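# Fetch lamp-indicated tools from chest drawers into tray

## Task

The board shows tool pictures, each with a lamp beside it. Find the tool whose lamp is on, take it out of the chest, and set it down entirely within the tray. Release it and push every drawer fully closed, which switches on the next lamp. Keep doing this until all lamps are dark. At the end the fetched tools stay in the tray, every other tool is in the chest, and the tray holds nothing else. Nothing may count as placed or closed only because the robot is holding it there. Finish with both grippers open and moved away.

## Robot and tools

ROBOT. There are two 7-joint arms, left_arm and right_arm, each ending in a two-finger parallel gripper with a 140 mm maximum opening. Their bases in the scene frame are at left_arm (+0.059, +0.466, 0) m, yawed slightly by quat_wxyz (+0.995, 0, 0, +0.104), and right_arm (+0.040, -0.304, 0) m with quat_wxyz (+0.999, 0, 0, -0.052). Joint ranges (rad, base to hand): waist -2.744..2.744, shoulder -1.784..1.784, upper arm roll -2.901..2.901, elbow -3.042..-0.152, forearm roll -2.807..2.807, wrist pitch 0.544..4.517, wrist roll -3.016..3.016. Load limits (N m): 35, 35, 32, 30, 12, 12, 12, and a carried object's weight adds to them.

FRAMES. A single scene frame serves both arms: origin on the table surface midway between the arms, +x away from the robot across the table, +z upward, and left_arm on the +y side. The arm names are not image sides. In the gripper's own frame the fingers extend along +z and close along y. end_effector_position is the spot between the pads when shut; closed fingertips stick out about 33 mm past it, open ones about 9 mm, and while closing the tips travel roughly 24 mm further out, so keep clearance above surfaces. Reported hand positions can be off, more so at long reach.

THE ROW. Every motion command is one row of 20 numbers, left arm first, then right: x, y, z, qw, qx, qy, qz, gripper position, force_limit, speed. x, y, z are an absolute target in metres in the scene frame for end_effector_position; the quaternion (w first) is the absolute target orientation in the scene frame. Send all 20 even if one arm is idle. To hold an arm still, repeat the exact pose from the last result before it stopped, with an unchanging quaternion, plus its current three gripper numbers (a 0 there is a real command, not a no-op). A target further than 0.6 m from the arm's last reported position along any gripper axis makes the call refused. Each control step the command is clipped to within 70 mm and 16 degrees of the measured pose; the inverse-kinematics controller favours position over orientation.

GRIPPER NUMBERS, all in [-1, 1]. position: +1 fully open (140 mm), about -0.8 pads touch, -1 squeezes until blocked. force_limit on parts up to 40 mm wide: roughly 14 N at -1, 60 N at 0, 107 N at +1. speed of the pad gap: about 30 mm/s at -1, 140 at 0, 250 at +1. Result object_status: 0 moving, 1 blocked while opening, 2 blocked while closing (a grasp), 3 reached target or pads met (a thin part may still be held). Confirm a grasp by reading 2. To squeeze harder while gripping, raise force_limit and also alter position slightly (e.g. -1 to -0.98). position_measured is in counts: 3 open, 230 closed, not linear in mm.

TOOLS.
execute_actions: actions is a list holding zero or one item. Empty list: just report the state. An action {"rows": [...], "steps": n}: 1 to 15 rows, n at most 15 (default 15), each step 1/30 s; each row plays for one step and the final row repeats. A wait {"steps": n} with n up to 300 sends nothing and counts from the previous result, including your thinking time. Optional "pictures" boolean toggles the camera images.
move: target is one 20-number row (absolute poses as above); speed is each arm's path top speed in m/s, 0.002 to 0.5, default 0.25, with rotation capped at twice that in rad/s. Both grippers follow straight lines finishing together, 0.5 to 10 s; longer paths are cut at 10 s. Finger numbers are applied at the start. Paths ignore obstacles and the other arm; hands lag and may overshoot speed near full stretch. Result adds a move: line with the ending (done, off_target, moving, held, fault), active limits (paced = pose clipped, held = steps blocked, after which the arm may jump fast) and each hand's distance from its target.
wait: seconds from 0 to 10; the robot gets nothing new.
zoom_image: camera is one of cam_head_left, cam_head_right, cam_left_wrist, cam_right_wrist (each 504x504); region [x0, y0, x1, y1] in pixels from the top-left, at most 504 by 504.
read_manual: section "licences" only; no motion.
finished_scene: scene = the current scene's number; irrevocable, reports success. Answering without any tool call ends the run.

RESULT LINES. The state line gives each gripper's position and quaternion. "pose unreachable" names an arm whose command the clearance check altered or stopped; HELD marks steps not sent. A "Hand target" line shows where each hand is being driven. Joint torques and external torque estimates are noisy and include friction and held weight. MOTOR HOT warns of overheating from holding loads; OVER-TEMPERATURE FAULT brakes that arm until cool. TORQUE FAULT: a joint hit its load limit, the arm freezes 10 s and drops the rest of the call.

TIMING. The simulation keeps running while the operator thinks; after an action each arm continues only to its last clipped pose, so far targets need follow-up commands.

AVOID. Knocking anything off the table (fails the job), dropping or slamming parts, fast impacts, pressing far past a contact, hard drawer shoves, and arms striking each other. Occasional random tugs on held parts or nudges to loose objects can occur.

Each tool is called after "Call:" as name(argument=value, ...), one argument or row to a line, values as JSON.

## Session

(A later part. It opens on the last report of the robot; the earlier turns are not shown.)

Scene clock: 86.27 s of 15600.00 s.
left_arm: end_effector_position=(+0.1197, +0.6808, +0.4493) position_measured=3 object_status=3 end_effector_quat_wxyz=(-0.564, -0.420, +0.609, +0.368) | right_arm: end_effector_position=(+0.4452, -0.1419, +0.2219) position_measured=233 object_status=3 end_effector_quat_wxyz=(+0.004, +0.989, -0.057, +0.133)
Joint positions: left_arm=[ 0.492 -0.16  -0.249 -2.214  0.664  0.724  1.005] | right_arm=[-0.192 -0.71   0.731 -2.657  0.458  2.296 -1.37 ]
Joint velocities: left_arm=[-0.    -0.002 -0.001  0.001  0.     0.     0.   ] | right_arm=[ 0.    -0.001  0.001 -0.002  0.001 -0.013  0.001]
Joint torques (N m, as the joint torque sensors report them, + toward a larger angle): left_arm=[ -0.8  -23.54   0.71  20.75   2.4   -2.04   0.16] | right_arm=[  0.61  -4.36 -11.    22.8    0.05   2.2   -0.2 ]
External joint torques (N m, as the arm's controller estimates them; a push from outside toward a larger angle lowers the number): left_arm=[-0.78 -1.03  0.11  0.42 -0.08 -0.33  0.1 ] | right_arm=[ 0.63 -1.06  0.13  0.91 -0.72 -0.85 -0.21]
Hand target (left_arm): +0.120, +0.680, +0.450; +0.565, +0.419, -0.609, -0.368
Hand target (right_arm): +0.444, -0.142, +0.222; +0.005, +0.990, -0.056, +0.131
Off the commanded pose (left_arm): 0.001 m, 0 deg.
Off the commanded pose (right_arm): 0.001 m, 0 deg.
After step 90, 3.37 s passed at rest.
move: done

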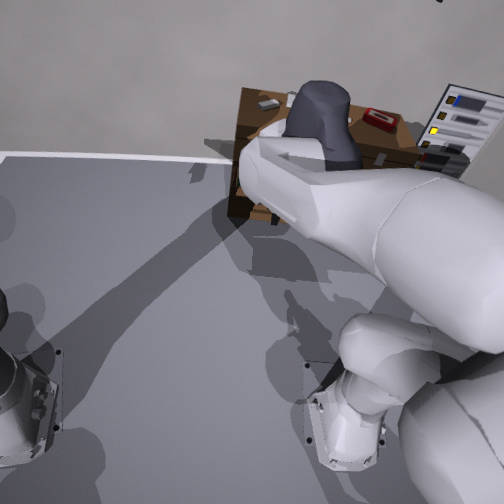

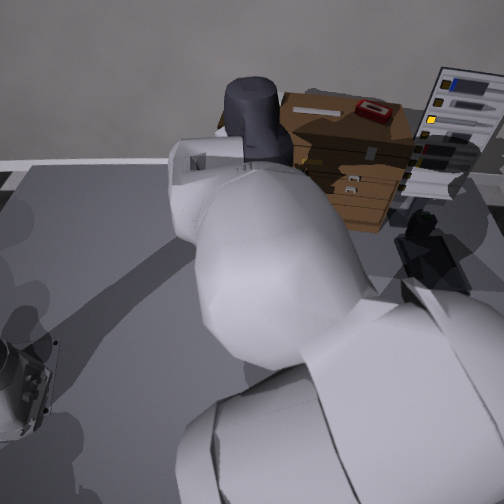

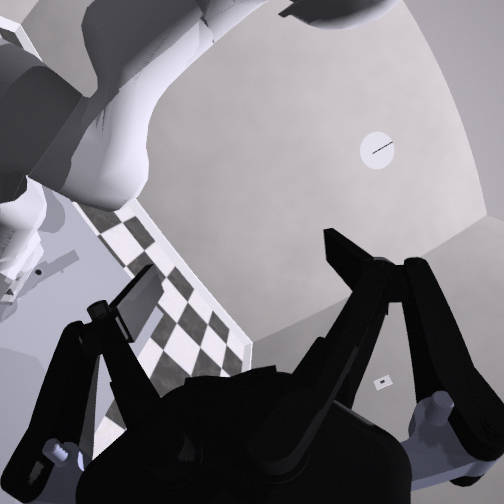

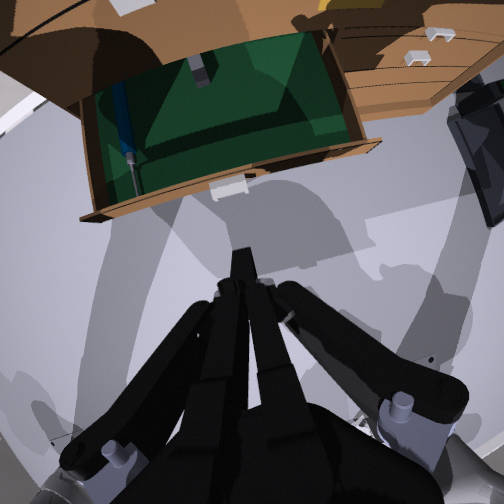

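Call:
move(
  target=[0.12,0.68,0.45,-0.565,-0.419,0.609,0.368,1,0,0,0.455,-0.145,0.210,0.0074,0.989,-0.056,0.131,0,0,0],
  speed=0.07,
)

Call:
move(
  target=[0.12,0.68,0.45,-0.565,-0.419,0.609,0.368,1,0,0,0.605,-0.161,0.204,0.0194,0.9385,-0.0533,0.3415,0,0,0],
  speed=0.08,
)

Call:
move(
  target=[0.12,0.68,0.45,-0.565,-0.419,0.609,0.368,1,0,0,0.626,-0.163,0.204,0.0194,0.9385,-0.0533,0.3415,0,0,0],
  speed=0.03,
)

Call:
move(
  target=[0.12,0.68,0.45,-0.565,-0.419,0.609,0.368,1,0,0,0.609,-0.162,0.181,0.0194,0.9385,-0.0533,0.3415,0,0,0],
  speed=0.05,
)

Call:
move(
  target=[0.12,0.68,0.45,-0.565,-0.419,0.609,0.368,1,0,0,0.609,-0.162,0.181,0.0194,0.9385,-0.0533,0.3415,-1,0.3,-0.5],
  speed=0.05,
)

Scene clock: 109.07 s of 15600.00 s.
left_arm: end_effector_position=(+0.1197, +0.6808, +0.4493) position_measured=3 object_status=3 end_effector_quat_wxyz=(-0.564, -0.420, +0.609, +0.368) | right_arm: end_effector_position=(+0.4529, -0.1449, +0.2092) position_measured=129 object_status=3 end_effector_quat_wxyz=(+0.006, +0.990, -0.059, +0.128)
Joint positions: left_arm=[ 0.492 -0.16  -0.25  -2.214  0.664  0.724  1.005] | right_arm=[-0.226 -0.664  0.761 -2.653  0.453  2.332 -1.37 ]
Joint velocities: left_arm=[ 0.001 -0.001 -0.001  0.002 -0.001  0.    -0.   ] | right_arm=[-0.002  0.     0.002  0.002 -0.     0.011 -0.   ]
Joint torques (N m, as the joint torque sensors report them, + toward a larger angle): left_arm=[ -1.17 -23.52   0.85  20.98   2.38  -2.13   0.16] | right_arm=[-1.9  -3.8  -8.72 22.72 -0.23  3.6  -0.39]
External joint torques (N m, as the arm's controller estimates them; a push from outside toward a larger angle lowers the number): left_arm=[-1.17 -1.07  0.23  0.68 -0.09 -0.41  0.1 ] | right_arm=[-1.93  0.37  2.23  0.77 -0.99  0.53 -0.4 ]
Hand target (left_arm): +0.120, +0.680, +0.450; +0.565, +0.419, -0.609, -0.368
Hand target (right_arm): +0.455, -0.145, +0.210; +0.007, +0.990, -0.056, +0.131
Off the commanded pose (left_arm): 0.001 m, 0 deg.
Off the commanded pose (right_arm): 0.002 m, 1 deg.
After step 90, 18.97 s passed at rest.
move: done

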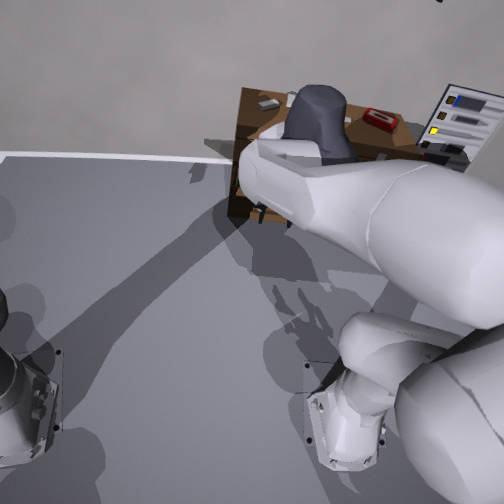

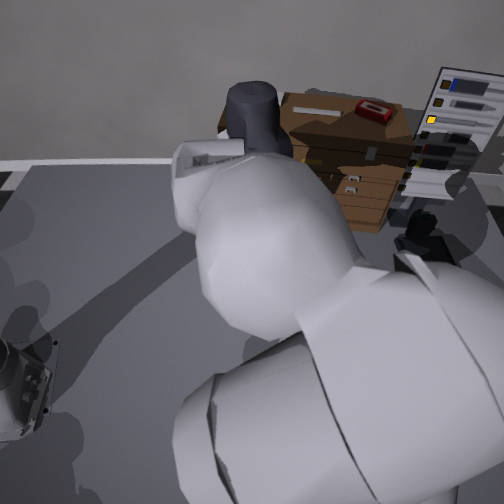

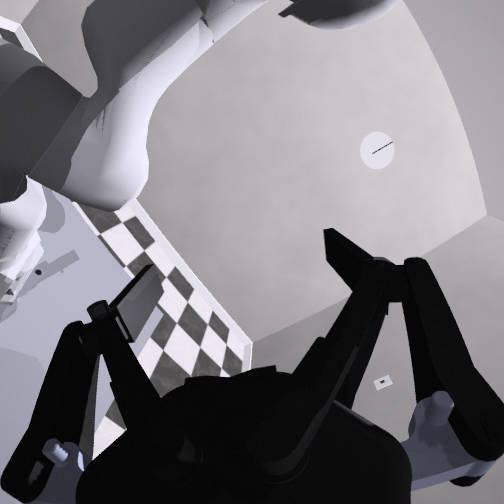

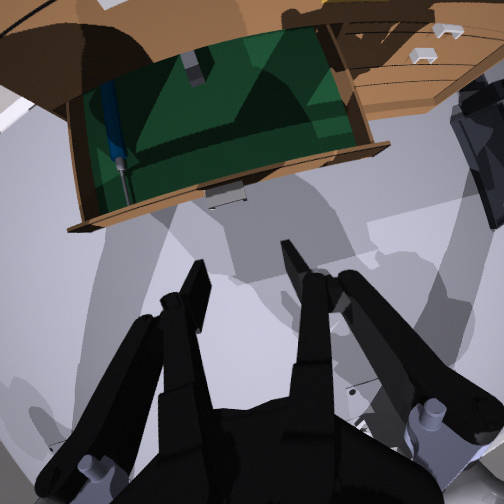

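Scene clock: 112.23 s of 15600.00 s.
left_arm: end_effector_position=(+0.1197, +0.6808, +0.4493) position_measured=3 object_status=3 end_effector_quat_wxyz=(-0.564, -0.420, +0.609, +0.368) | right_arm: end_effector_position=(+0.6001, -0.1631, +0.1956) position_measured=129 object_status=3 end_effector_quat_wxyz=(+0.027, +0.942, -0.048, +0.331)
Joint positions: left_arm=[ 0.492 -0.16  -0.25  -2.214  0.664  0.724  1.005] | right_arm=[-0.727 -0.444  1.267 -2.652  0.424  3.073 -1.355]
Joint velocities: left_arm=[ 0.001 -0.     0.001 -0.001 -0.001  0.001 -0.003] | right_arm=[-0.017  0.002  0.02  -0.001  0.008  0.017 -0.001]
Joint torques (N m, as the joint torque sensors report them, + toward a larger angle): left_arm=[ -0.46 -23.98   0.68  20.92   2.36  -2.08   0.12] | right_arm=[ -1.58  -0.68 -10.76  22.2    1.76   5.52   0.31]
External joint torques (N m, as the arm's controller estimates them; a push from outside toward a larger angle lowers the number): left_arm=[-0.47 -1.63  0.06  0.71 -0.11 -0.36  0.06] | right_arm=[-1.61 -0.92  0.02  3.23  0.82  2.06  0.29]
Hand target (left_arm): +0.120, +0.680, +0.450; +0.565, +0.419, -0.609, -0.368
Hand target (right_arm): +0.606, -0.162, +0.203; +0.022, +0.938, -0.053, +0.341
Off the commanded pose (left_arm): 0.001 m, 0 deg.
Off the commanded pose (right_arm): 0.010 m, 2 deg.
move: off_target (right_arm)

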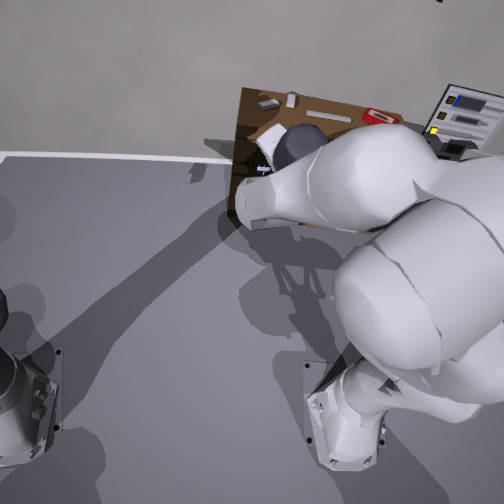

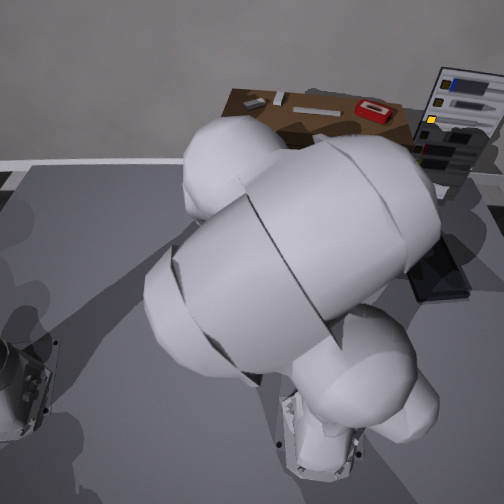

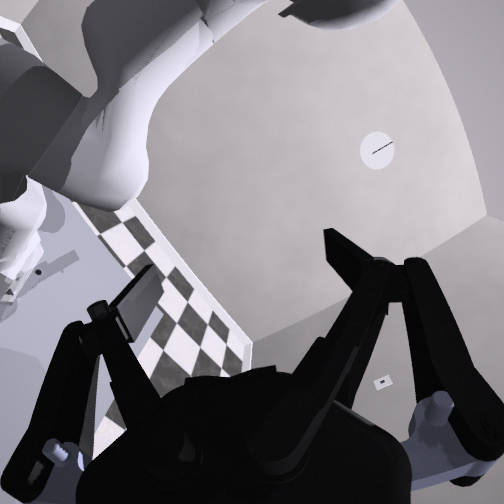

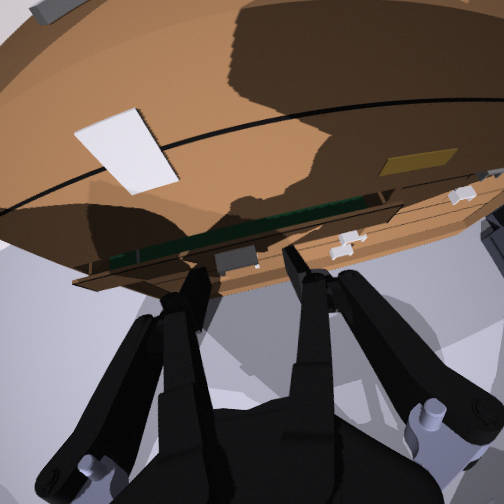

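Scene clock: 113.37 s of 15600.00 s.
left_arm: end_effector_position=(+0.1197, +0.6808, +0.4493) position_measured=3 object_status=3 end_effector_quat_wxyz=(-0.564, -0.420, +0.609, +0.368) | right_arm: end_effector_position=(+0.6180, -0.1648, +0.1949) position_measured=129 object_status=3 end_effector_quat_wxyz=(+0.022, +0.942, -0.054, +0.330)
Joint positions: left_arm=[ 0.492 -0.16  -0.25  -2.214  0.664  0.724  1.005] | right_arm=[-0.839 -0.412  1.347 -2.603  0.411  3.077 -1.355]
Joint velocities: left_arm=[ 0.    -0.001  0.002 -0.001  0.001 -0.    -0.   ] | right_arm=[-0.014 -0.     0.013  0.002  0.001  0.005 -0.004]
Joint torques (N m, as the joint torque sensors report them, + toward a larger angle): left_arm=[ -0.91 -23.7    0.66  20.8    2.42  -2.08   0.14] | right_arm=[-3.17  1.63 -9.87 24.44  0.36  6.01 -0.06]
External joint torques (N m, as the arm's controller estimates them; a push from outside toward a larger angle lowers the number): left_arm=[-0.97 -1.37 -0.02  0.58 -0.05 -0.36  0.08] | right_arm=[-3.12 -0.12  0.75  5.31 -0.56  2.55 -0.08]
Hand target (left_arm): +0.120, +0.680, +0.450; +0.565, +0.419, -0.609, -0.368
Hand target (right_arm): +0.626, -0.164, +0.204; +0.020, +0.938, -0.053, +0.341
Off the commanded pose (left_arm): 0.001 m, 0 deg.
Off the commanded pose (right_arm): 0.012 m, 1 deg.
move: off_target (right_arm)

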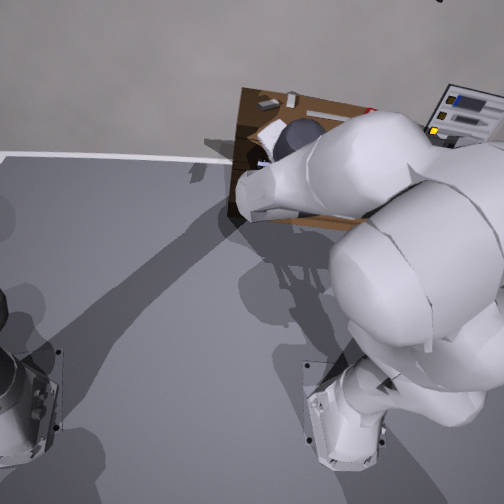

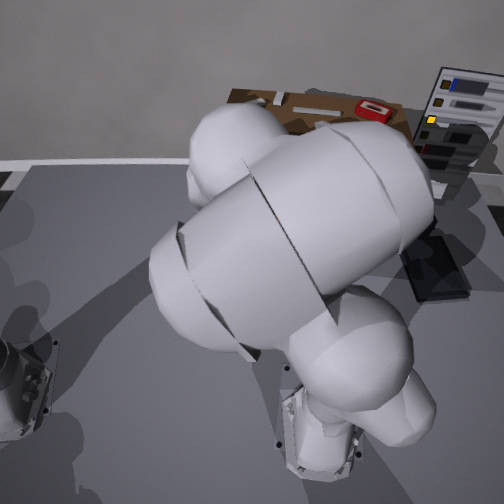

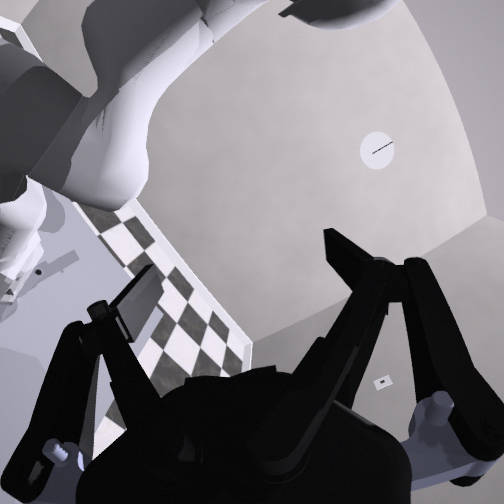

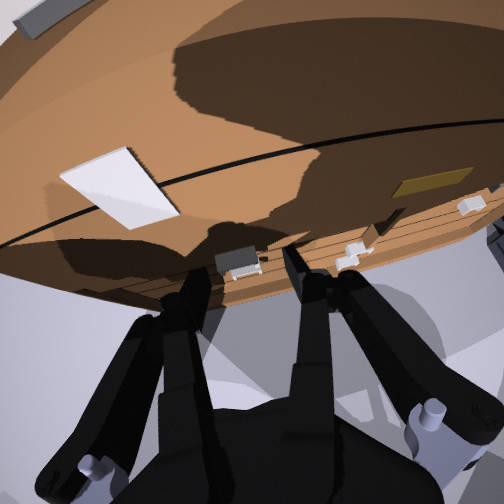

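Scene clock: 114.30 s of 15600.00 s.
left_arm: end_effector_position=(+0.1197, +0.6808, +0.4493) position_measured=3 object_status=3 end_effector_quat_wxyz=(-0.564, -0.420, +0.609, +0.368) | right_arm: end_effector_position=(+0.6085, -0.1609, +0.1804) position_measured=129 object_status=3 end_effector_quat_wxyz=(+0.022, +0.939, -0.048, +0.339)
Joint positions: left_arm=[ 0.492 -0.16  -0.25  -2.214  0.664  0.724  1.005] | right_arm=[-0.857 -0.403  1.404 -2.648  0.428  3.159 -1.351]
Joint velocities: left_arm=[-0.002  0.     0.    -0.     0.     0.    -0.001] | right_arm=[-0.     0.001  0.003 -0.001  0.01   0.013 -0.   ]
Joint torques (N m, as the joint torque sensors report them, + toward a larger angle): left_arm=[ -1.05 -23.57   0.99  20.99   2.41  -2.15   0.13] | right_arm=[-1.39  3.   -8.64 17.69  1.5   3.85  0.23]
External joint torques (N m, as the arm's controller estimates them; a push from outside toward a larger angle lowers the number): left_arm=[-1.09 -1.32  0.34  0.8  -0.06 -0.44  0.07] | right_arm=[-1.41  0.27  1.54 -0.51  0.59  0.41  0.21]
Hand target (left_arm): +0.120, +0.680, +0.450; +0.565, +0.419, -0.609, -0.368
Hand target (right_arm): +0.609, -0.161, +0.181; +0.019, +0.938, -0.053, +0.341
Off the commanded pose (left_arm): 0.001 m, 0 deg.
Off the commanded pose (right_arm): 0.001 m, 1 deg.
move: done

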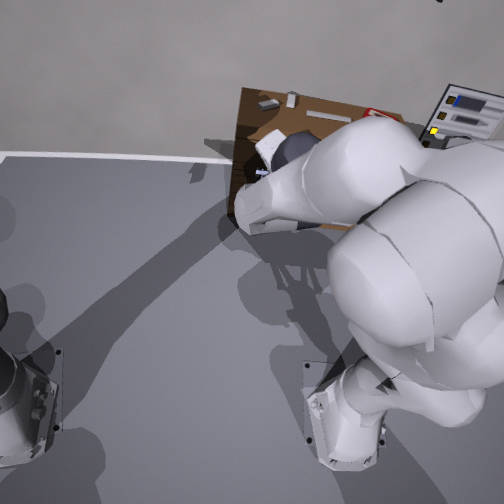

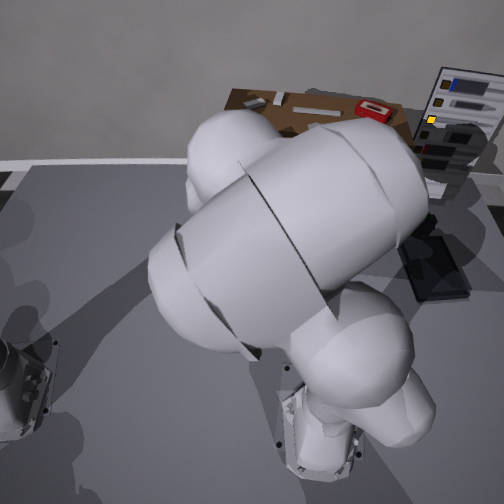

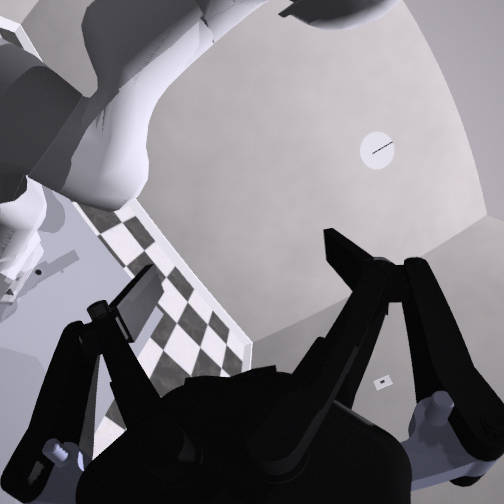

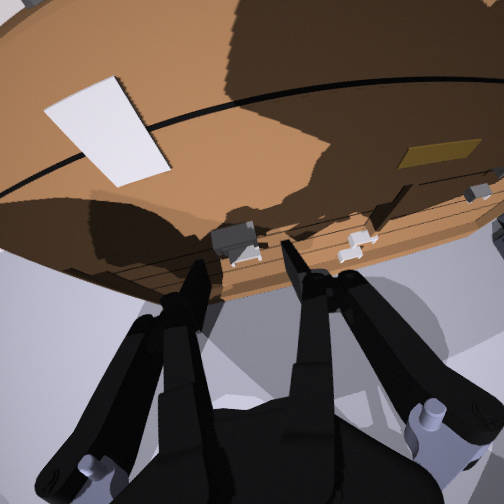

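Scene clock: 115.27 s of 15600.00 s.
left_arm: end_effector_position=(+0.1197, +0.6808, +0.4493) position_measured=3 object_status=3 end_effector_quat_wxyz=(-0.564, -0.420, +0.609, +0.368) | right_arm: end_effector_position=(+0.6087, -0.1613, +0.1806) position_measured=234 object_status=3 end_effector_quat_wxyz=(+0.021, +0.939, -0.049, +0.340)
Joint positions: left_arm=[ 0.492 -0.16  -0.25  -2.214  0.664  0.724  1.005] | right_arm=[-0.857 -0.403  1.404 -2.649  0.431  3.161 -1.351]
Joint velocities: left_arm=[-0.001 -0.     0.001 -0.002 -0.     0.    -0.002] | right_arm=[-0.    -0.     0.001 -0.001  0.002  0.001 -0.001]
Joint torques (N m, as the joint torque sensors report them, + toward a larger angle): left_arm=[ -0.31 -23.36   0.93  21.38   2.37  -2.1    0.19] | right_arm=[-0.37  3.21 -9.71 17.41  1.58  3.97  0.08]
External joint torques (N m, as the arm's controller estimates them; a push from outside toward a larger angle lowers the number): left_arm=[-0.26 -0.99  0.36  1.13 -0.1  -0.39  0.13] | right_arm=[-0.35  0.51  0.5  -0.82  0.68  0.5   0.06]
Hand target (left_arm): +0.120, +0.680, +0.450; +0.565, +0.419, -0.609, -0.368
Hand target (right_arm): +0.609, -0.162, +0.181; +0.019, +0.938, -0.053, +0.341
Off the commanded pose (left_arm): 0.001 m, 0 deg.
Off the commanded pose (right_arm): 0.001 m, 1 deg.
move: done

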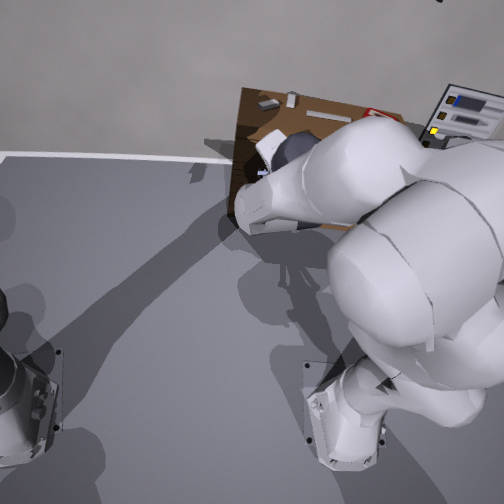

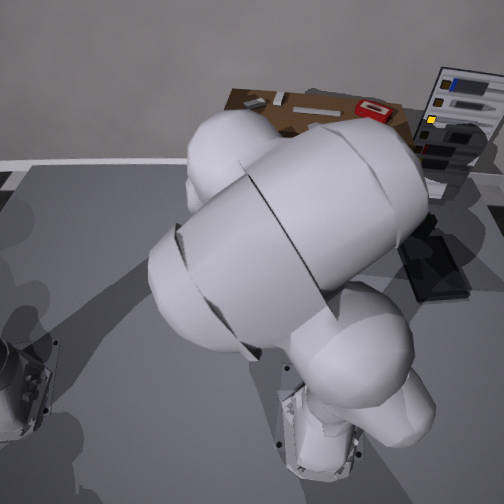

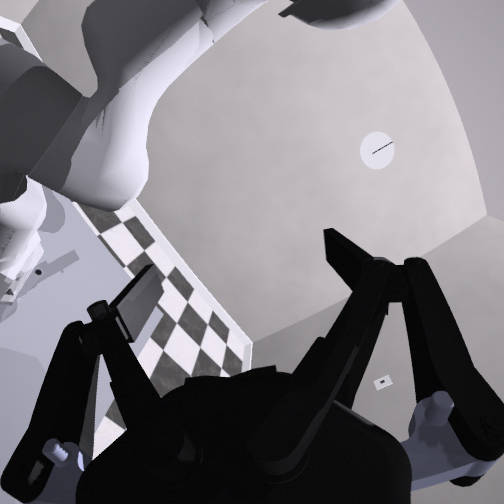

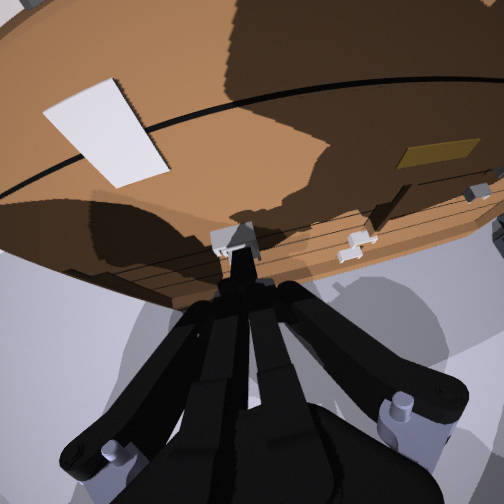

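Call:
move(
  target=[0.12,0.68,0.45,-0.565,-0.419,0.609,0.368,1,0,0,0.600,-0.158,0.181,0.0194,0.9385,-0.0533,0.3415,0,0,0],
  speed=0.05,
)

Call:
move(
  target=[0.12,0.68,0.45,-0.565,-0.419,0.609,0.368,1,0,0,0.638,-0.162,0.181,0.0194,0.9385,-0.0533,0.3415,0,0,0],
  speed=0.025,
)

Scene clock: 131.10 s of 15600.00 s.
left_arm: end_effector_position=(+0.1197, +0.6808, +0.4494) position_measured=3 object_status=3 end_effector_quat_wxyz=(-0.564, -0.420, +0.609, +0.368) | right_arm: end_effector_position=(+0.6007, -0.1567, +0.1812) position_measured=129 object_status=3 end_effector_quat_wxyz=(+0.020, +0.938, -0.048, +0.342)
Joint positions: left_arm=[ 0.492 -0.16  -0.25  -2.214  0.664  0.724  1.005] | right_arm=[-0.804 -0.417  1.375 -2.668  0.449  3.161 -1.35 ]
Joint velocities: left_arm=[-0.     0.001 -0.001  0.001  0.     0.     0.   ] | right_arm=[ 0.006 -0.002 -0.006 -0.003  0.014  0.001 -0.001]
Joint torques (N m, as the joint torque sensors report them, + toward a larger angle): left_arm=[ -0.97 -23.85   0.47  21.28   2.41  -2.08   0.16] | right_arm=[  0.69   0.72 -10.35  17.27   1.61   3.07   0.21]
External joint torques (N m, as the arm's controller estimates them; a push from outside toward a larger angle lowers the number): left_arm=[-0.96 -1.55 -0.13  1.04 -0.06 -0.37  0.1 ] | right_arm=[ 0.74 -1.46  0.01 -0.82  0.7  -0.38  0.19]
Hand target (left_arm): +0.120, +0.680, +0.450; +0.565, +0.419, -0.609, -0.368
Hand target (right_arm): +0.600, -0.158, +0.181; +0.019, +0.938, -0.053, +0.341
Off the commanded pose (left_arm): 0.001 m, 0 deg.
Off the commanded pose (right_arm): 0.002 m, 1 deg.
After step 90, 12.13 s passed at rest.
move: done

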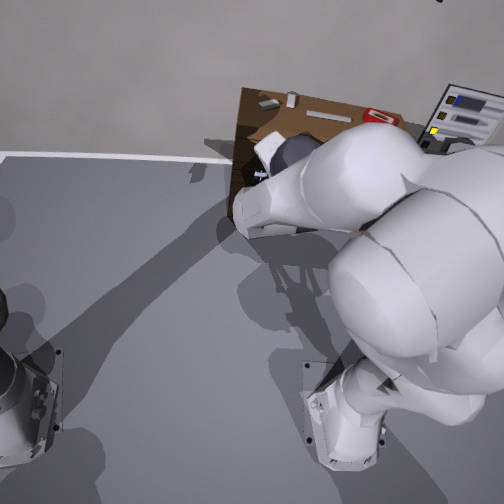

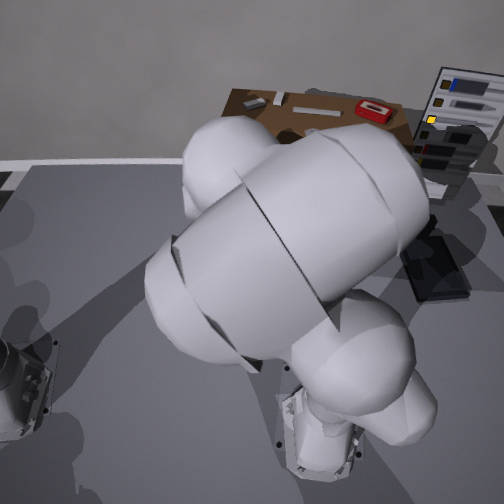

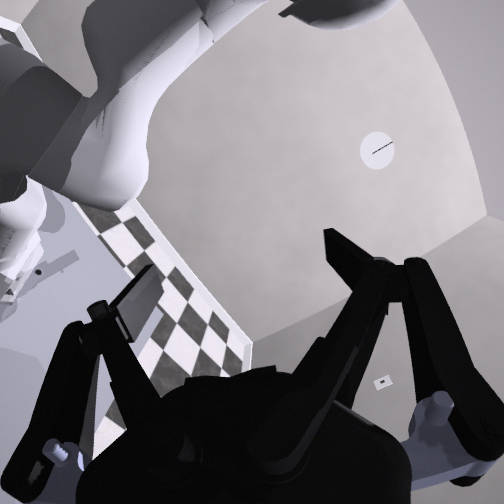

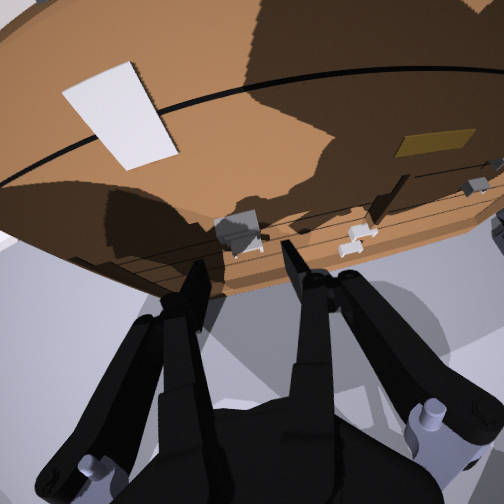

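Scene clock: 132.83 s of 15600.00 s.
left_arm: end_effector_position=(+0.1197, +0.6808, +0.4494) position_measured=3 object_status=3 end_effector_quat_wxyz=(-0.564, -0.420, +0.609, +0.368) | right_arm: end_effector_position=(+0.6287, -0.1607, +0.1793) position_measured=128 object_status=3 end_effector_quat_wxyz=(+0.021, +0.937, -0.054, +0.344)
Joint positions: left_arm=[ 0.492 -0.16  -0.25  -2.214  0.664  0.724  1.005] | right_arm=[-1.01  -0.394  1.536 -2.594  0.429  3.173 -1.35 ]
Joint velocities: left_arm=[ 0.    -0.001 -0.001 -0.001 -0.001 -0.     0.   ] | right_arm=[-0.015 -0.     0.013  0.    -0.002  0.011 -0.   ]
Joint torques (N m, as the joint torque sensors report them, + toward a larger angle): left_arm=[ -1.1  -23.39   1.26  20.53   2.45  -2.1    0.14] | right_arm=[-19.42  13.65  -3.42  31.8   -2.45   1.09  -0.62]
External joint torques (N m, as the arm's controller estimates them; a push from outside toward a larger angle lowers the number): left_arm=[-1.07 -0.98  0.67  0.31 -0.02 -0.38  0.08] | right_arm=[-19.43   7.54   7.08  13.44  -3.36  -2.41  -0.64]
Hand target (left_arm): +0.120, +0.680, +0.450; +0.565, +0.419, -0.609, -0.368
Hand target (right_arm): +0.637, -0.163, +0.182; +0.020, +0.938, -0.053, +0.342
Off the commanded pose (left_arm): 0.001 m, 0 deg.
Off the commanded pose (right_arm): 0.010 m, 0 deg.
move: off_target (right_arm)

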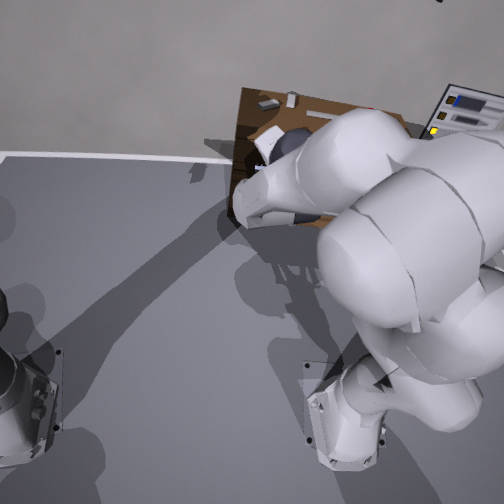

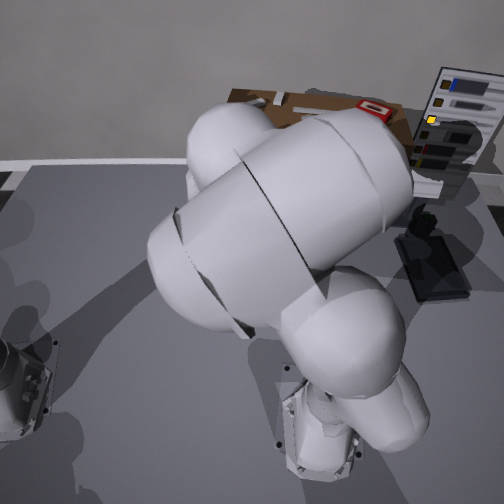

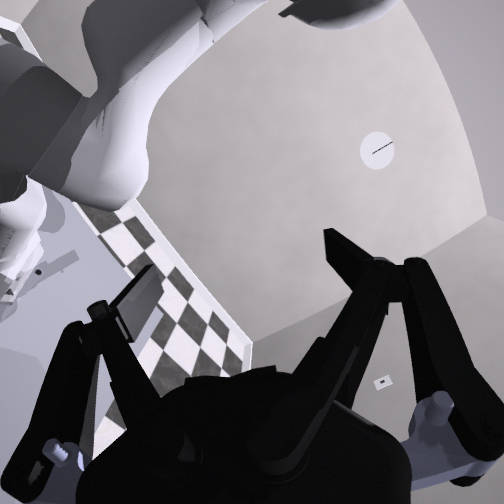

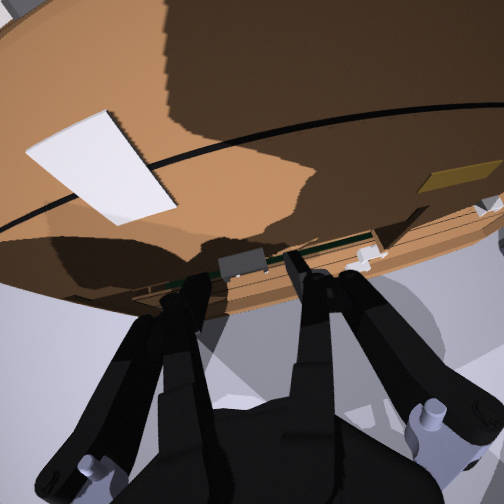

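Call:
move(
  target=[0.12,0.68,0.45,-0.565,-0.419,0.609,0.368,1,0,0,0.585,-0.157,0.17,0.0194,0.9385,-0.0533,0.3415,0,0,0],
  speed=0.06,
)

Call:
zoom_image(
  camera="cam_right_wrist",
  region=[60, 150, 420, 310],
)

Scene clock: 140.43 s of 15600.00 s.
left_arm: end_effector_position=(+0.1197, +0.6808, +0.4494) position_measured=3 object_status=3 end_effector_quat_wxyz=(-0.564, -0.420, +0.609, +0.368) | right_arm: end_effector_position=(+0.5853, -0.1548, +0.1694) position_measured=129 object_status=3 end_effector_quat_wxyz=(+0.020, +0.939, -0.049, +0.341)
Joint positions: left_arm=[ 0.492 -0.16  -0.25  -2.214  0.664  0.724  1.005] | right_arm=[-0.773 -0.421  1.384 -2.71   0.487  3.191 -1.35 ]
Joint velocities: left_arm=[-0.    -0.002  0.    -0.002  0.    -0.    -0.001] | right_arm=[ 0.013 -0.    -0.015 -0.004  0.009  0.    -0.   ]
Joint torques (N m, as the joint torque sensors report them, + toward a larger angle): left_arm=[ -0.31 -23.77   0.97  21.1    2.41  -2.09   0.15] | right_arm=[ 1.42  0.42 -9.94 17.91  1.51  3.43  0.12]
External joint torques (N m, as the arm's controller estimates them; a push from outside toward a larger angle lowers the number): left_arm=[-0.33 -1.31  0.34  0.85 -0.06 -0.37  0.09] | right_arm=[ 1.38 -1.69  0.15  0.32  0.63 -0.04  0.1 ]
Hand target (left_arm): +0.120, +0.680, +0.450; +0.565, +0.419, -0.609, -0.368
Hand target (right_arm): +0.585, -0.156, +0.170; +0.019, +0.938, -0.053, +0.341
Off the commanded pose (left_arm): 0.001 m, 0 deg.
Off the commanded pose (right_arm): 0.002 m, 0 deg.
After step 90, 3.53 s passed at rest.
move: done

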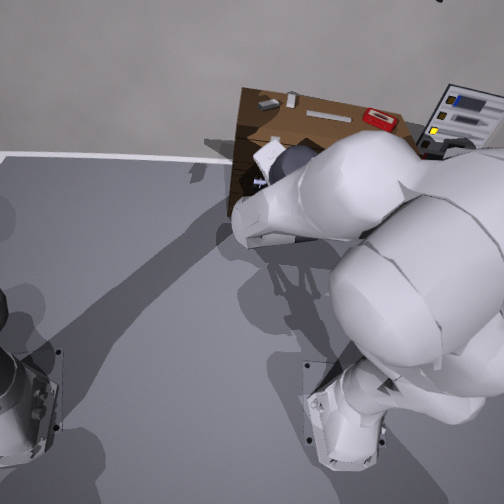

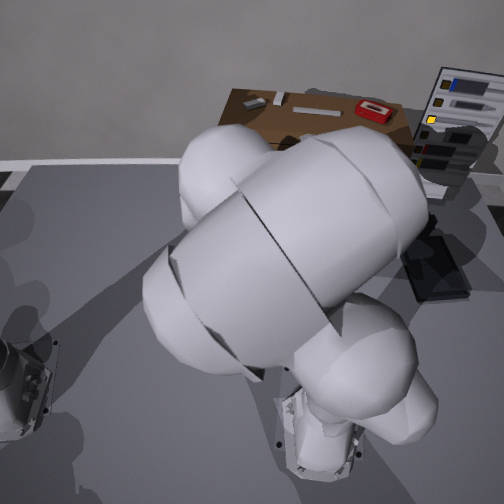

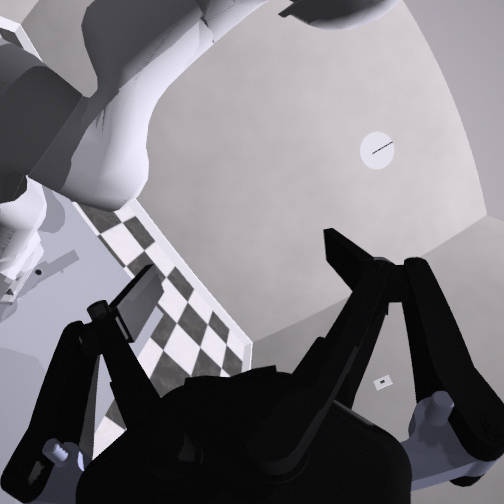

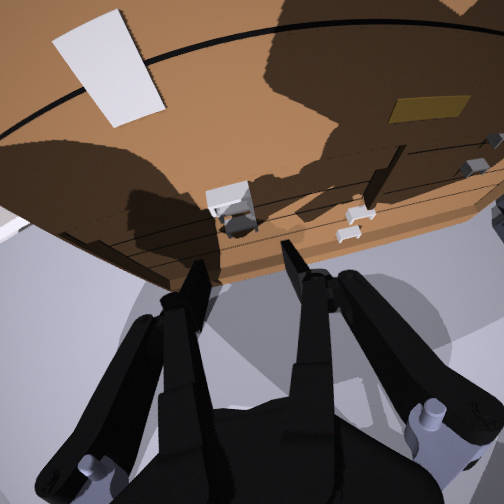

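Region (60, 150, 420, 310) of cam_right_wrist's 504x504 image, scaled by 1.400, with more detail than that image has.

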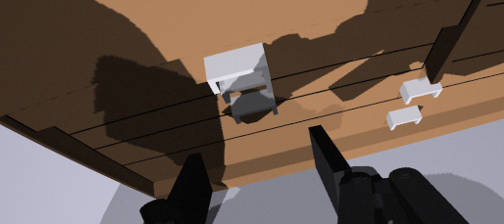

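Call:
move(
  target=[0.12,0.68,0.45,-0.565,-0.419,0.609,0.368,1,0,0,0.613,-0.160,0.174,0.0194,0.9385,-0.0533,0.3415,0,0,0],
  speed=0.05,
)

Call:
move(
  target=[0.12,0.68,0.45,-0.565,-0.419,0.609,0.368,1,0,0,0.613,-0.160,0.174,0.0194,0.9385,-0.0533,0.3415,-1,0.3,-0.5],
  speed=0.05,
)

Scene clock: 158.60 s of 15600.00 s.
left_arm: end_effector_position=(+0.1197, +0.6808, +0.4494) position_measured=3 object_status=3 end_effector_quat_wxyz=(-0.564, -0.420, +0.609, +0.368) | right_arm: end_effector_position=(+0.6133, -0.1615, +0.1754) position_measured=129 object_status=3 end_effector_quat_wxyz=(+0.019, +0.937, -0.057, +0.344)
Joint positions: left_arm=[ 0.492 -0.16  -0.25  -2.214  0.664  0.724  1.005] | right_arm=[-0.926 -0.396  1.476 -2.64   0.452  3.188 -1.35 ]
Joint velocities: left_arm=[-0.001 -0.001  0.001  0.     0.001 -0.    -0.001] | right_arm=[-0.012  0.001  0.016  0.005 -0.008 -0.001 -0.002]
Joint torques (N m, as the joint torque sensors report them, + toward a larger angle): left_arm=[ -0.59 -23.9    0.8   21.07   2.37  -2.08   0.14] | right_arm=[-2.22  4.27 -8.24 19.06 -0.19  2.79 -0.33]
External joint torques (N m, as the arm's controller estimates them; a push from outside toward a larger angle lowers the number): left_arm=[-0.57 -1.52  0.2   0.82 -0.1  -0.37  0.08] | right_arm=[-2.19 -0.06  1.99  1.08 -1.09 -0.68 -0.35]
Hand target (left_arm): +0.120, +0.680, +0.450; +0.565, +0.419, -0.609, -0.368
Hand target (right_arm): +0.613, -0.161, +0.174; +0.020, +0.938, -0.053, +0.342
Off the commanded pose (left_arm): 0.001 m, 0 deg.
Off the commanded pose (right_arm): 0.002 m, 1 deg.
After step 90, 14.30 s passed at rest.
move: done

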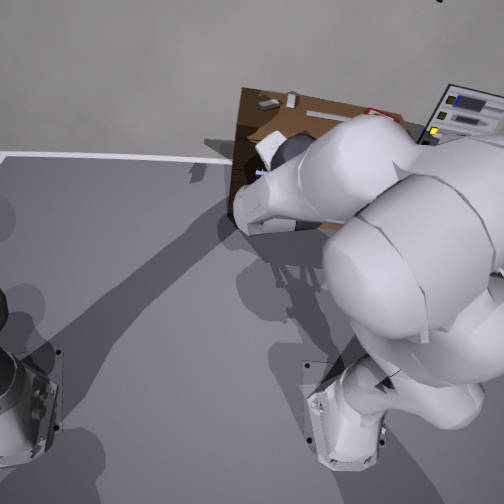

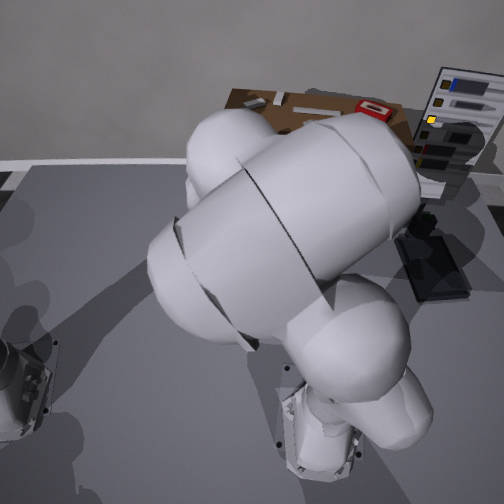

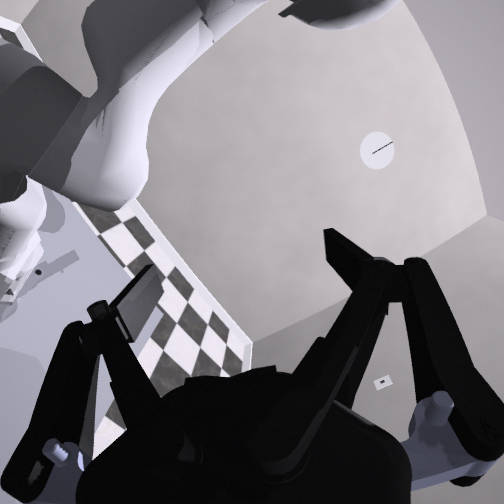

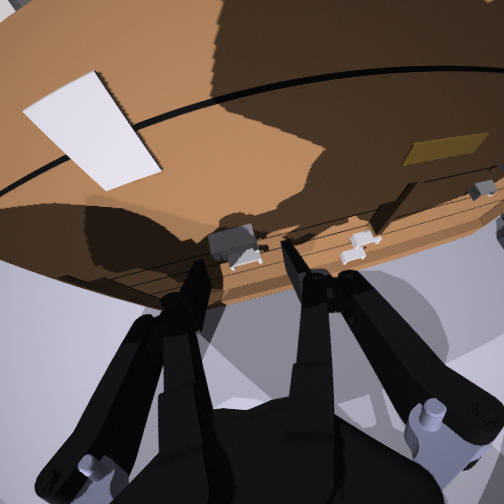

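Scene clock: 159.30 s of 15600.00 s.
left_arm: end_effector_position=(+0.1197, +0.6808, +0.4494) position_measured=3 object_status=3 end_effector_quat_wxyz=(-0.564, -0.420, +0.609, +0.368) | right_arm: end_effector_position=(+0.6136, -0.1621, +0.1752) position_measured=195 object_status=2 end_effector_quat_wxyz=(+0.019, +0.937, -0.057, +0.344)
Joint positions: left_arm=[ 0.492 -0.16  -0.25  -2.214  0.664  0.724  1.005] | right_arm=[-0.929 -0.396  1.478 -2.64   0.452  3.188 -1.35 ]
Joint velocities: left_arm=[ 0.003 -0.    -0.001 -0.    -0.    -0.     0.001] | right_arm=[ 0.001 -0.001  0.001 -0.001 -0.001  0.001 -0.002]
Joint torques (N m, as the joint torque sensors report them, + toward a larger angle): left_arm=[ -1.1  -23.33   0.43  20.45   2.37  -2.08   0.16] | right_arm=[-1.12  4.7  -8.24 19.54 -0.16  2.68 -0.29]
External joint torques (N m, as the arm's controller estimates them; a push from outside toward a larger angle lowers the number): left_arm=[-1.17 -1.08 -0.26  0.27 -0.1  -0.37  0.1 ] | right_arm=[-1.13  0.37  1.92  1.62 -1.04 -0.79 -0.31]
Hand target (left_arm): +0.120, +0.680, +0.450; +0.565, +0.419, -0.609, -0.368
Hand target (right_arm): +0.613, -0.160, +0.174; +0.019, +0.938, -0.053, +0.341
Off the commanded pose (left_arm): 0.001 m, 0 deg.
Off the commanded pose (right_arm): 0.002 m, 1 deg.
move: done

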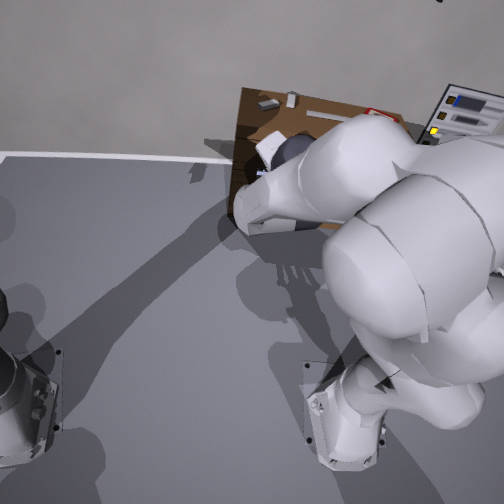

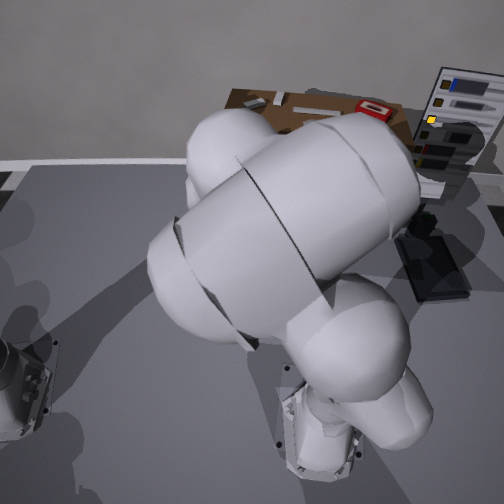

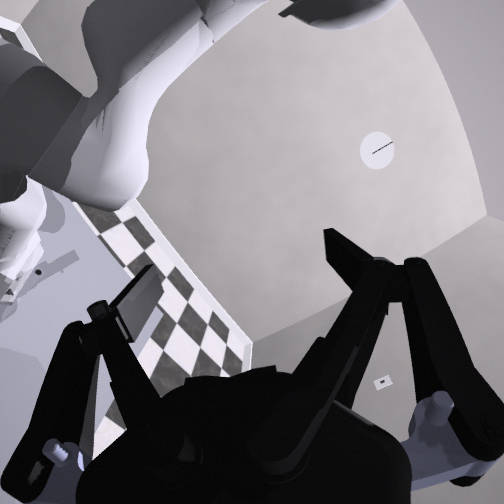

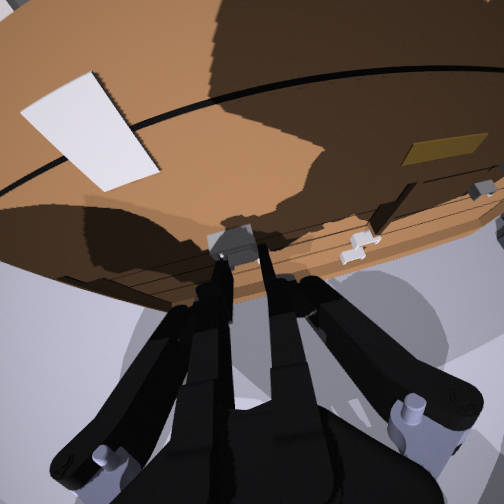

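Call:
move(
  target=[0.12,0.68,0.45,-0.565,-0.419,0.609,0.368,1,0,0,0.455,-0.144,0.179,0.0074,0.989,-0.056,0.131,-1,0.3,-0.5],
  speed=0.07,
)

Scene clock: 168.80 s of 15600.00 s.
left_arm: end_effector_position=(+0.1197, +0.6808, +0.4494) position_measured=3 object_status=3 end_effector_quat_wxyz=(-0.564, -0.420, +0.609, +0.368) | right_arm: end_effector_position=(+0.4611, -0.1469, +0.1845) position_measured=196 object_status=2 end_effector_quat_wxyz=(+0.004, +0.988, -0.060, +0.142)
Joint positions: left_arm=[ 0.492 -0.16  -0.25  -2.214  0.664  0.724  1.005] | right_arm=[-0.254 -0.623  0.818 -2.695  0.487  2.447 -1.383]
Joint velocities: left_arm=[ 0.    -0.     0.001 -0.001  0.001  0.     0.   ] | right_arm=[ 0.006 -0.001 -0.008  0.002 -0.005 -0.016  0.   ]
Joint torques (N m, as the joint torque sensors report them, + toward a larger angle): left_arm=[ -1.   -23.48   0.86  20.87   2.43  -2.06   0.17] | right_arm=[ 3.89 -2.55 -8.52 22.    0.73  0.86 -0.09]
External joint torques (N m, as the arm's controller estimates them; a push from outside toward a larger angle lowers the number): left_arm=[-1.1  -1.16  0.14  0.65 -0.05 -0.34  0.11] | right_arm=[ 3.95  1.72  2.1   0.88 -0.01 -2.23 -0.1 ]
Hand target (left_arm): +0.120, +0.680, +0.450; +0.565, +0.419, -0.609, -0.368
Hand target (right_arm): +0.454, -0.143, +0.180; +0.005, +0.990, -0.055, +0.131
Off the commanded pose (left_arm): 0.001 m, 0 deg.
Off the commanded pose (right_arm): 0.009 m, 1 deg.
After step 90, 2.97 s passed at rest.
move: off_target (right_arm)

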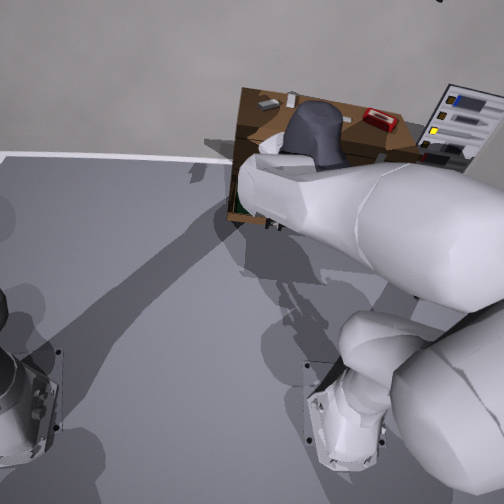

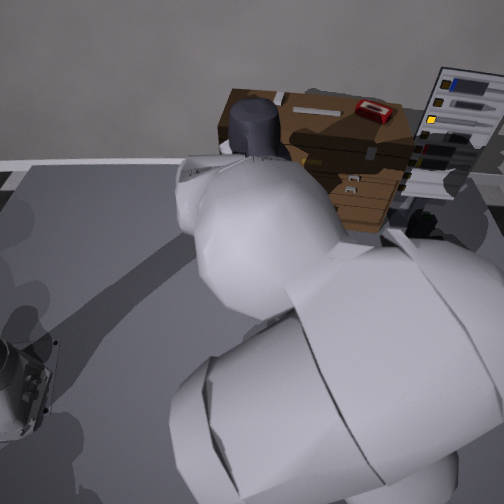

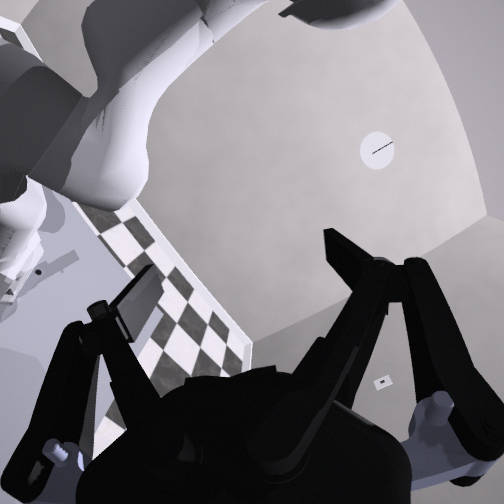

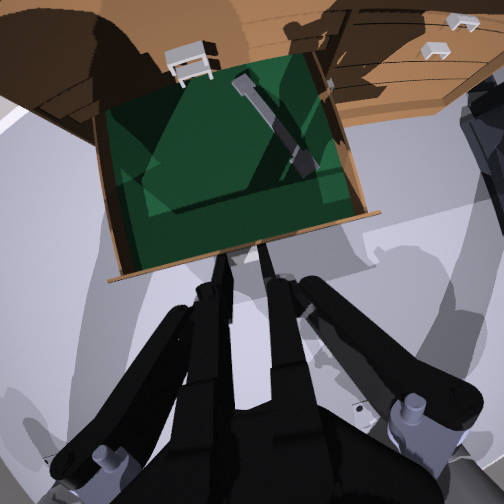

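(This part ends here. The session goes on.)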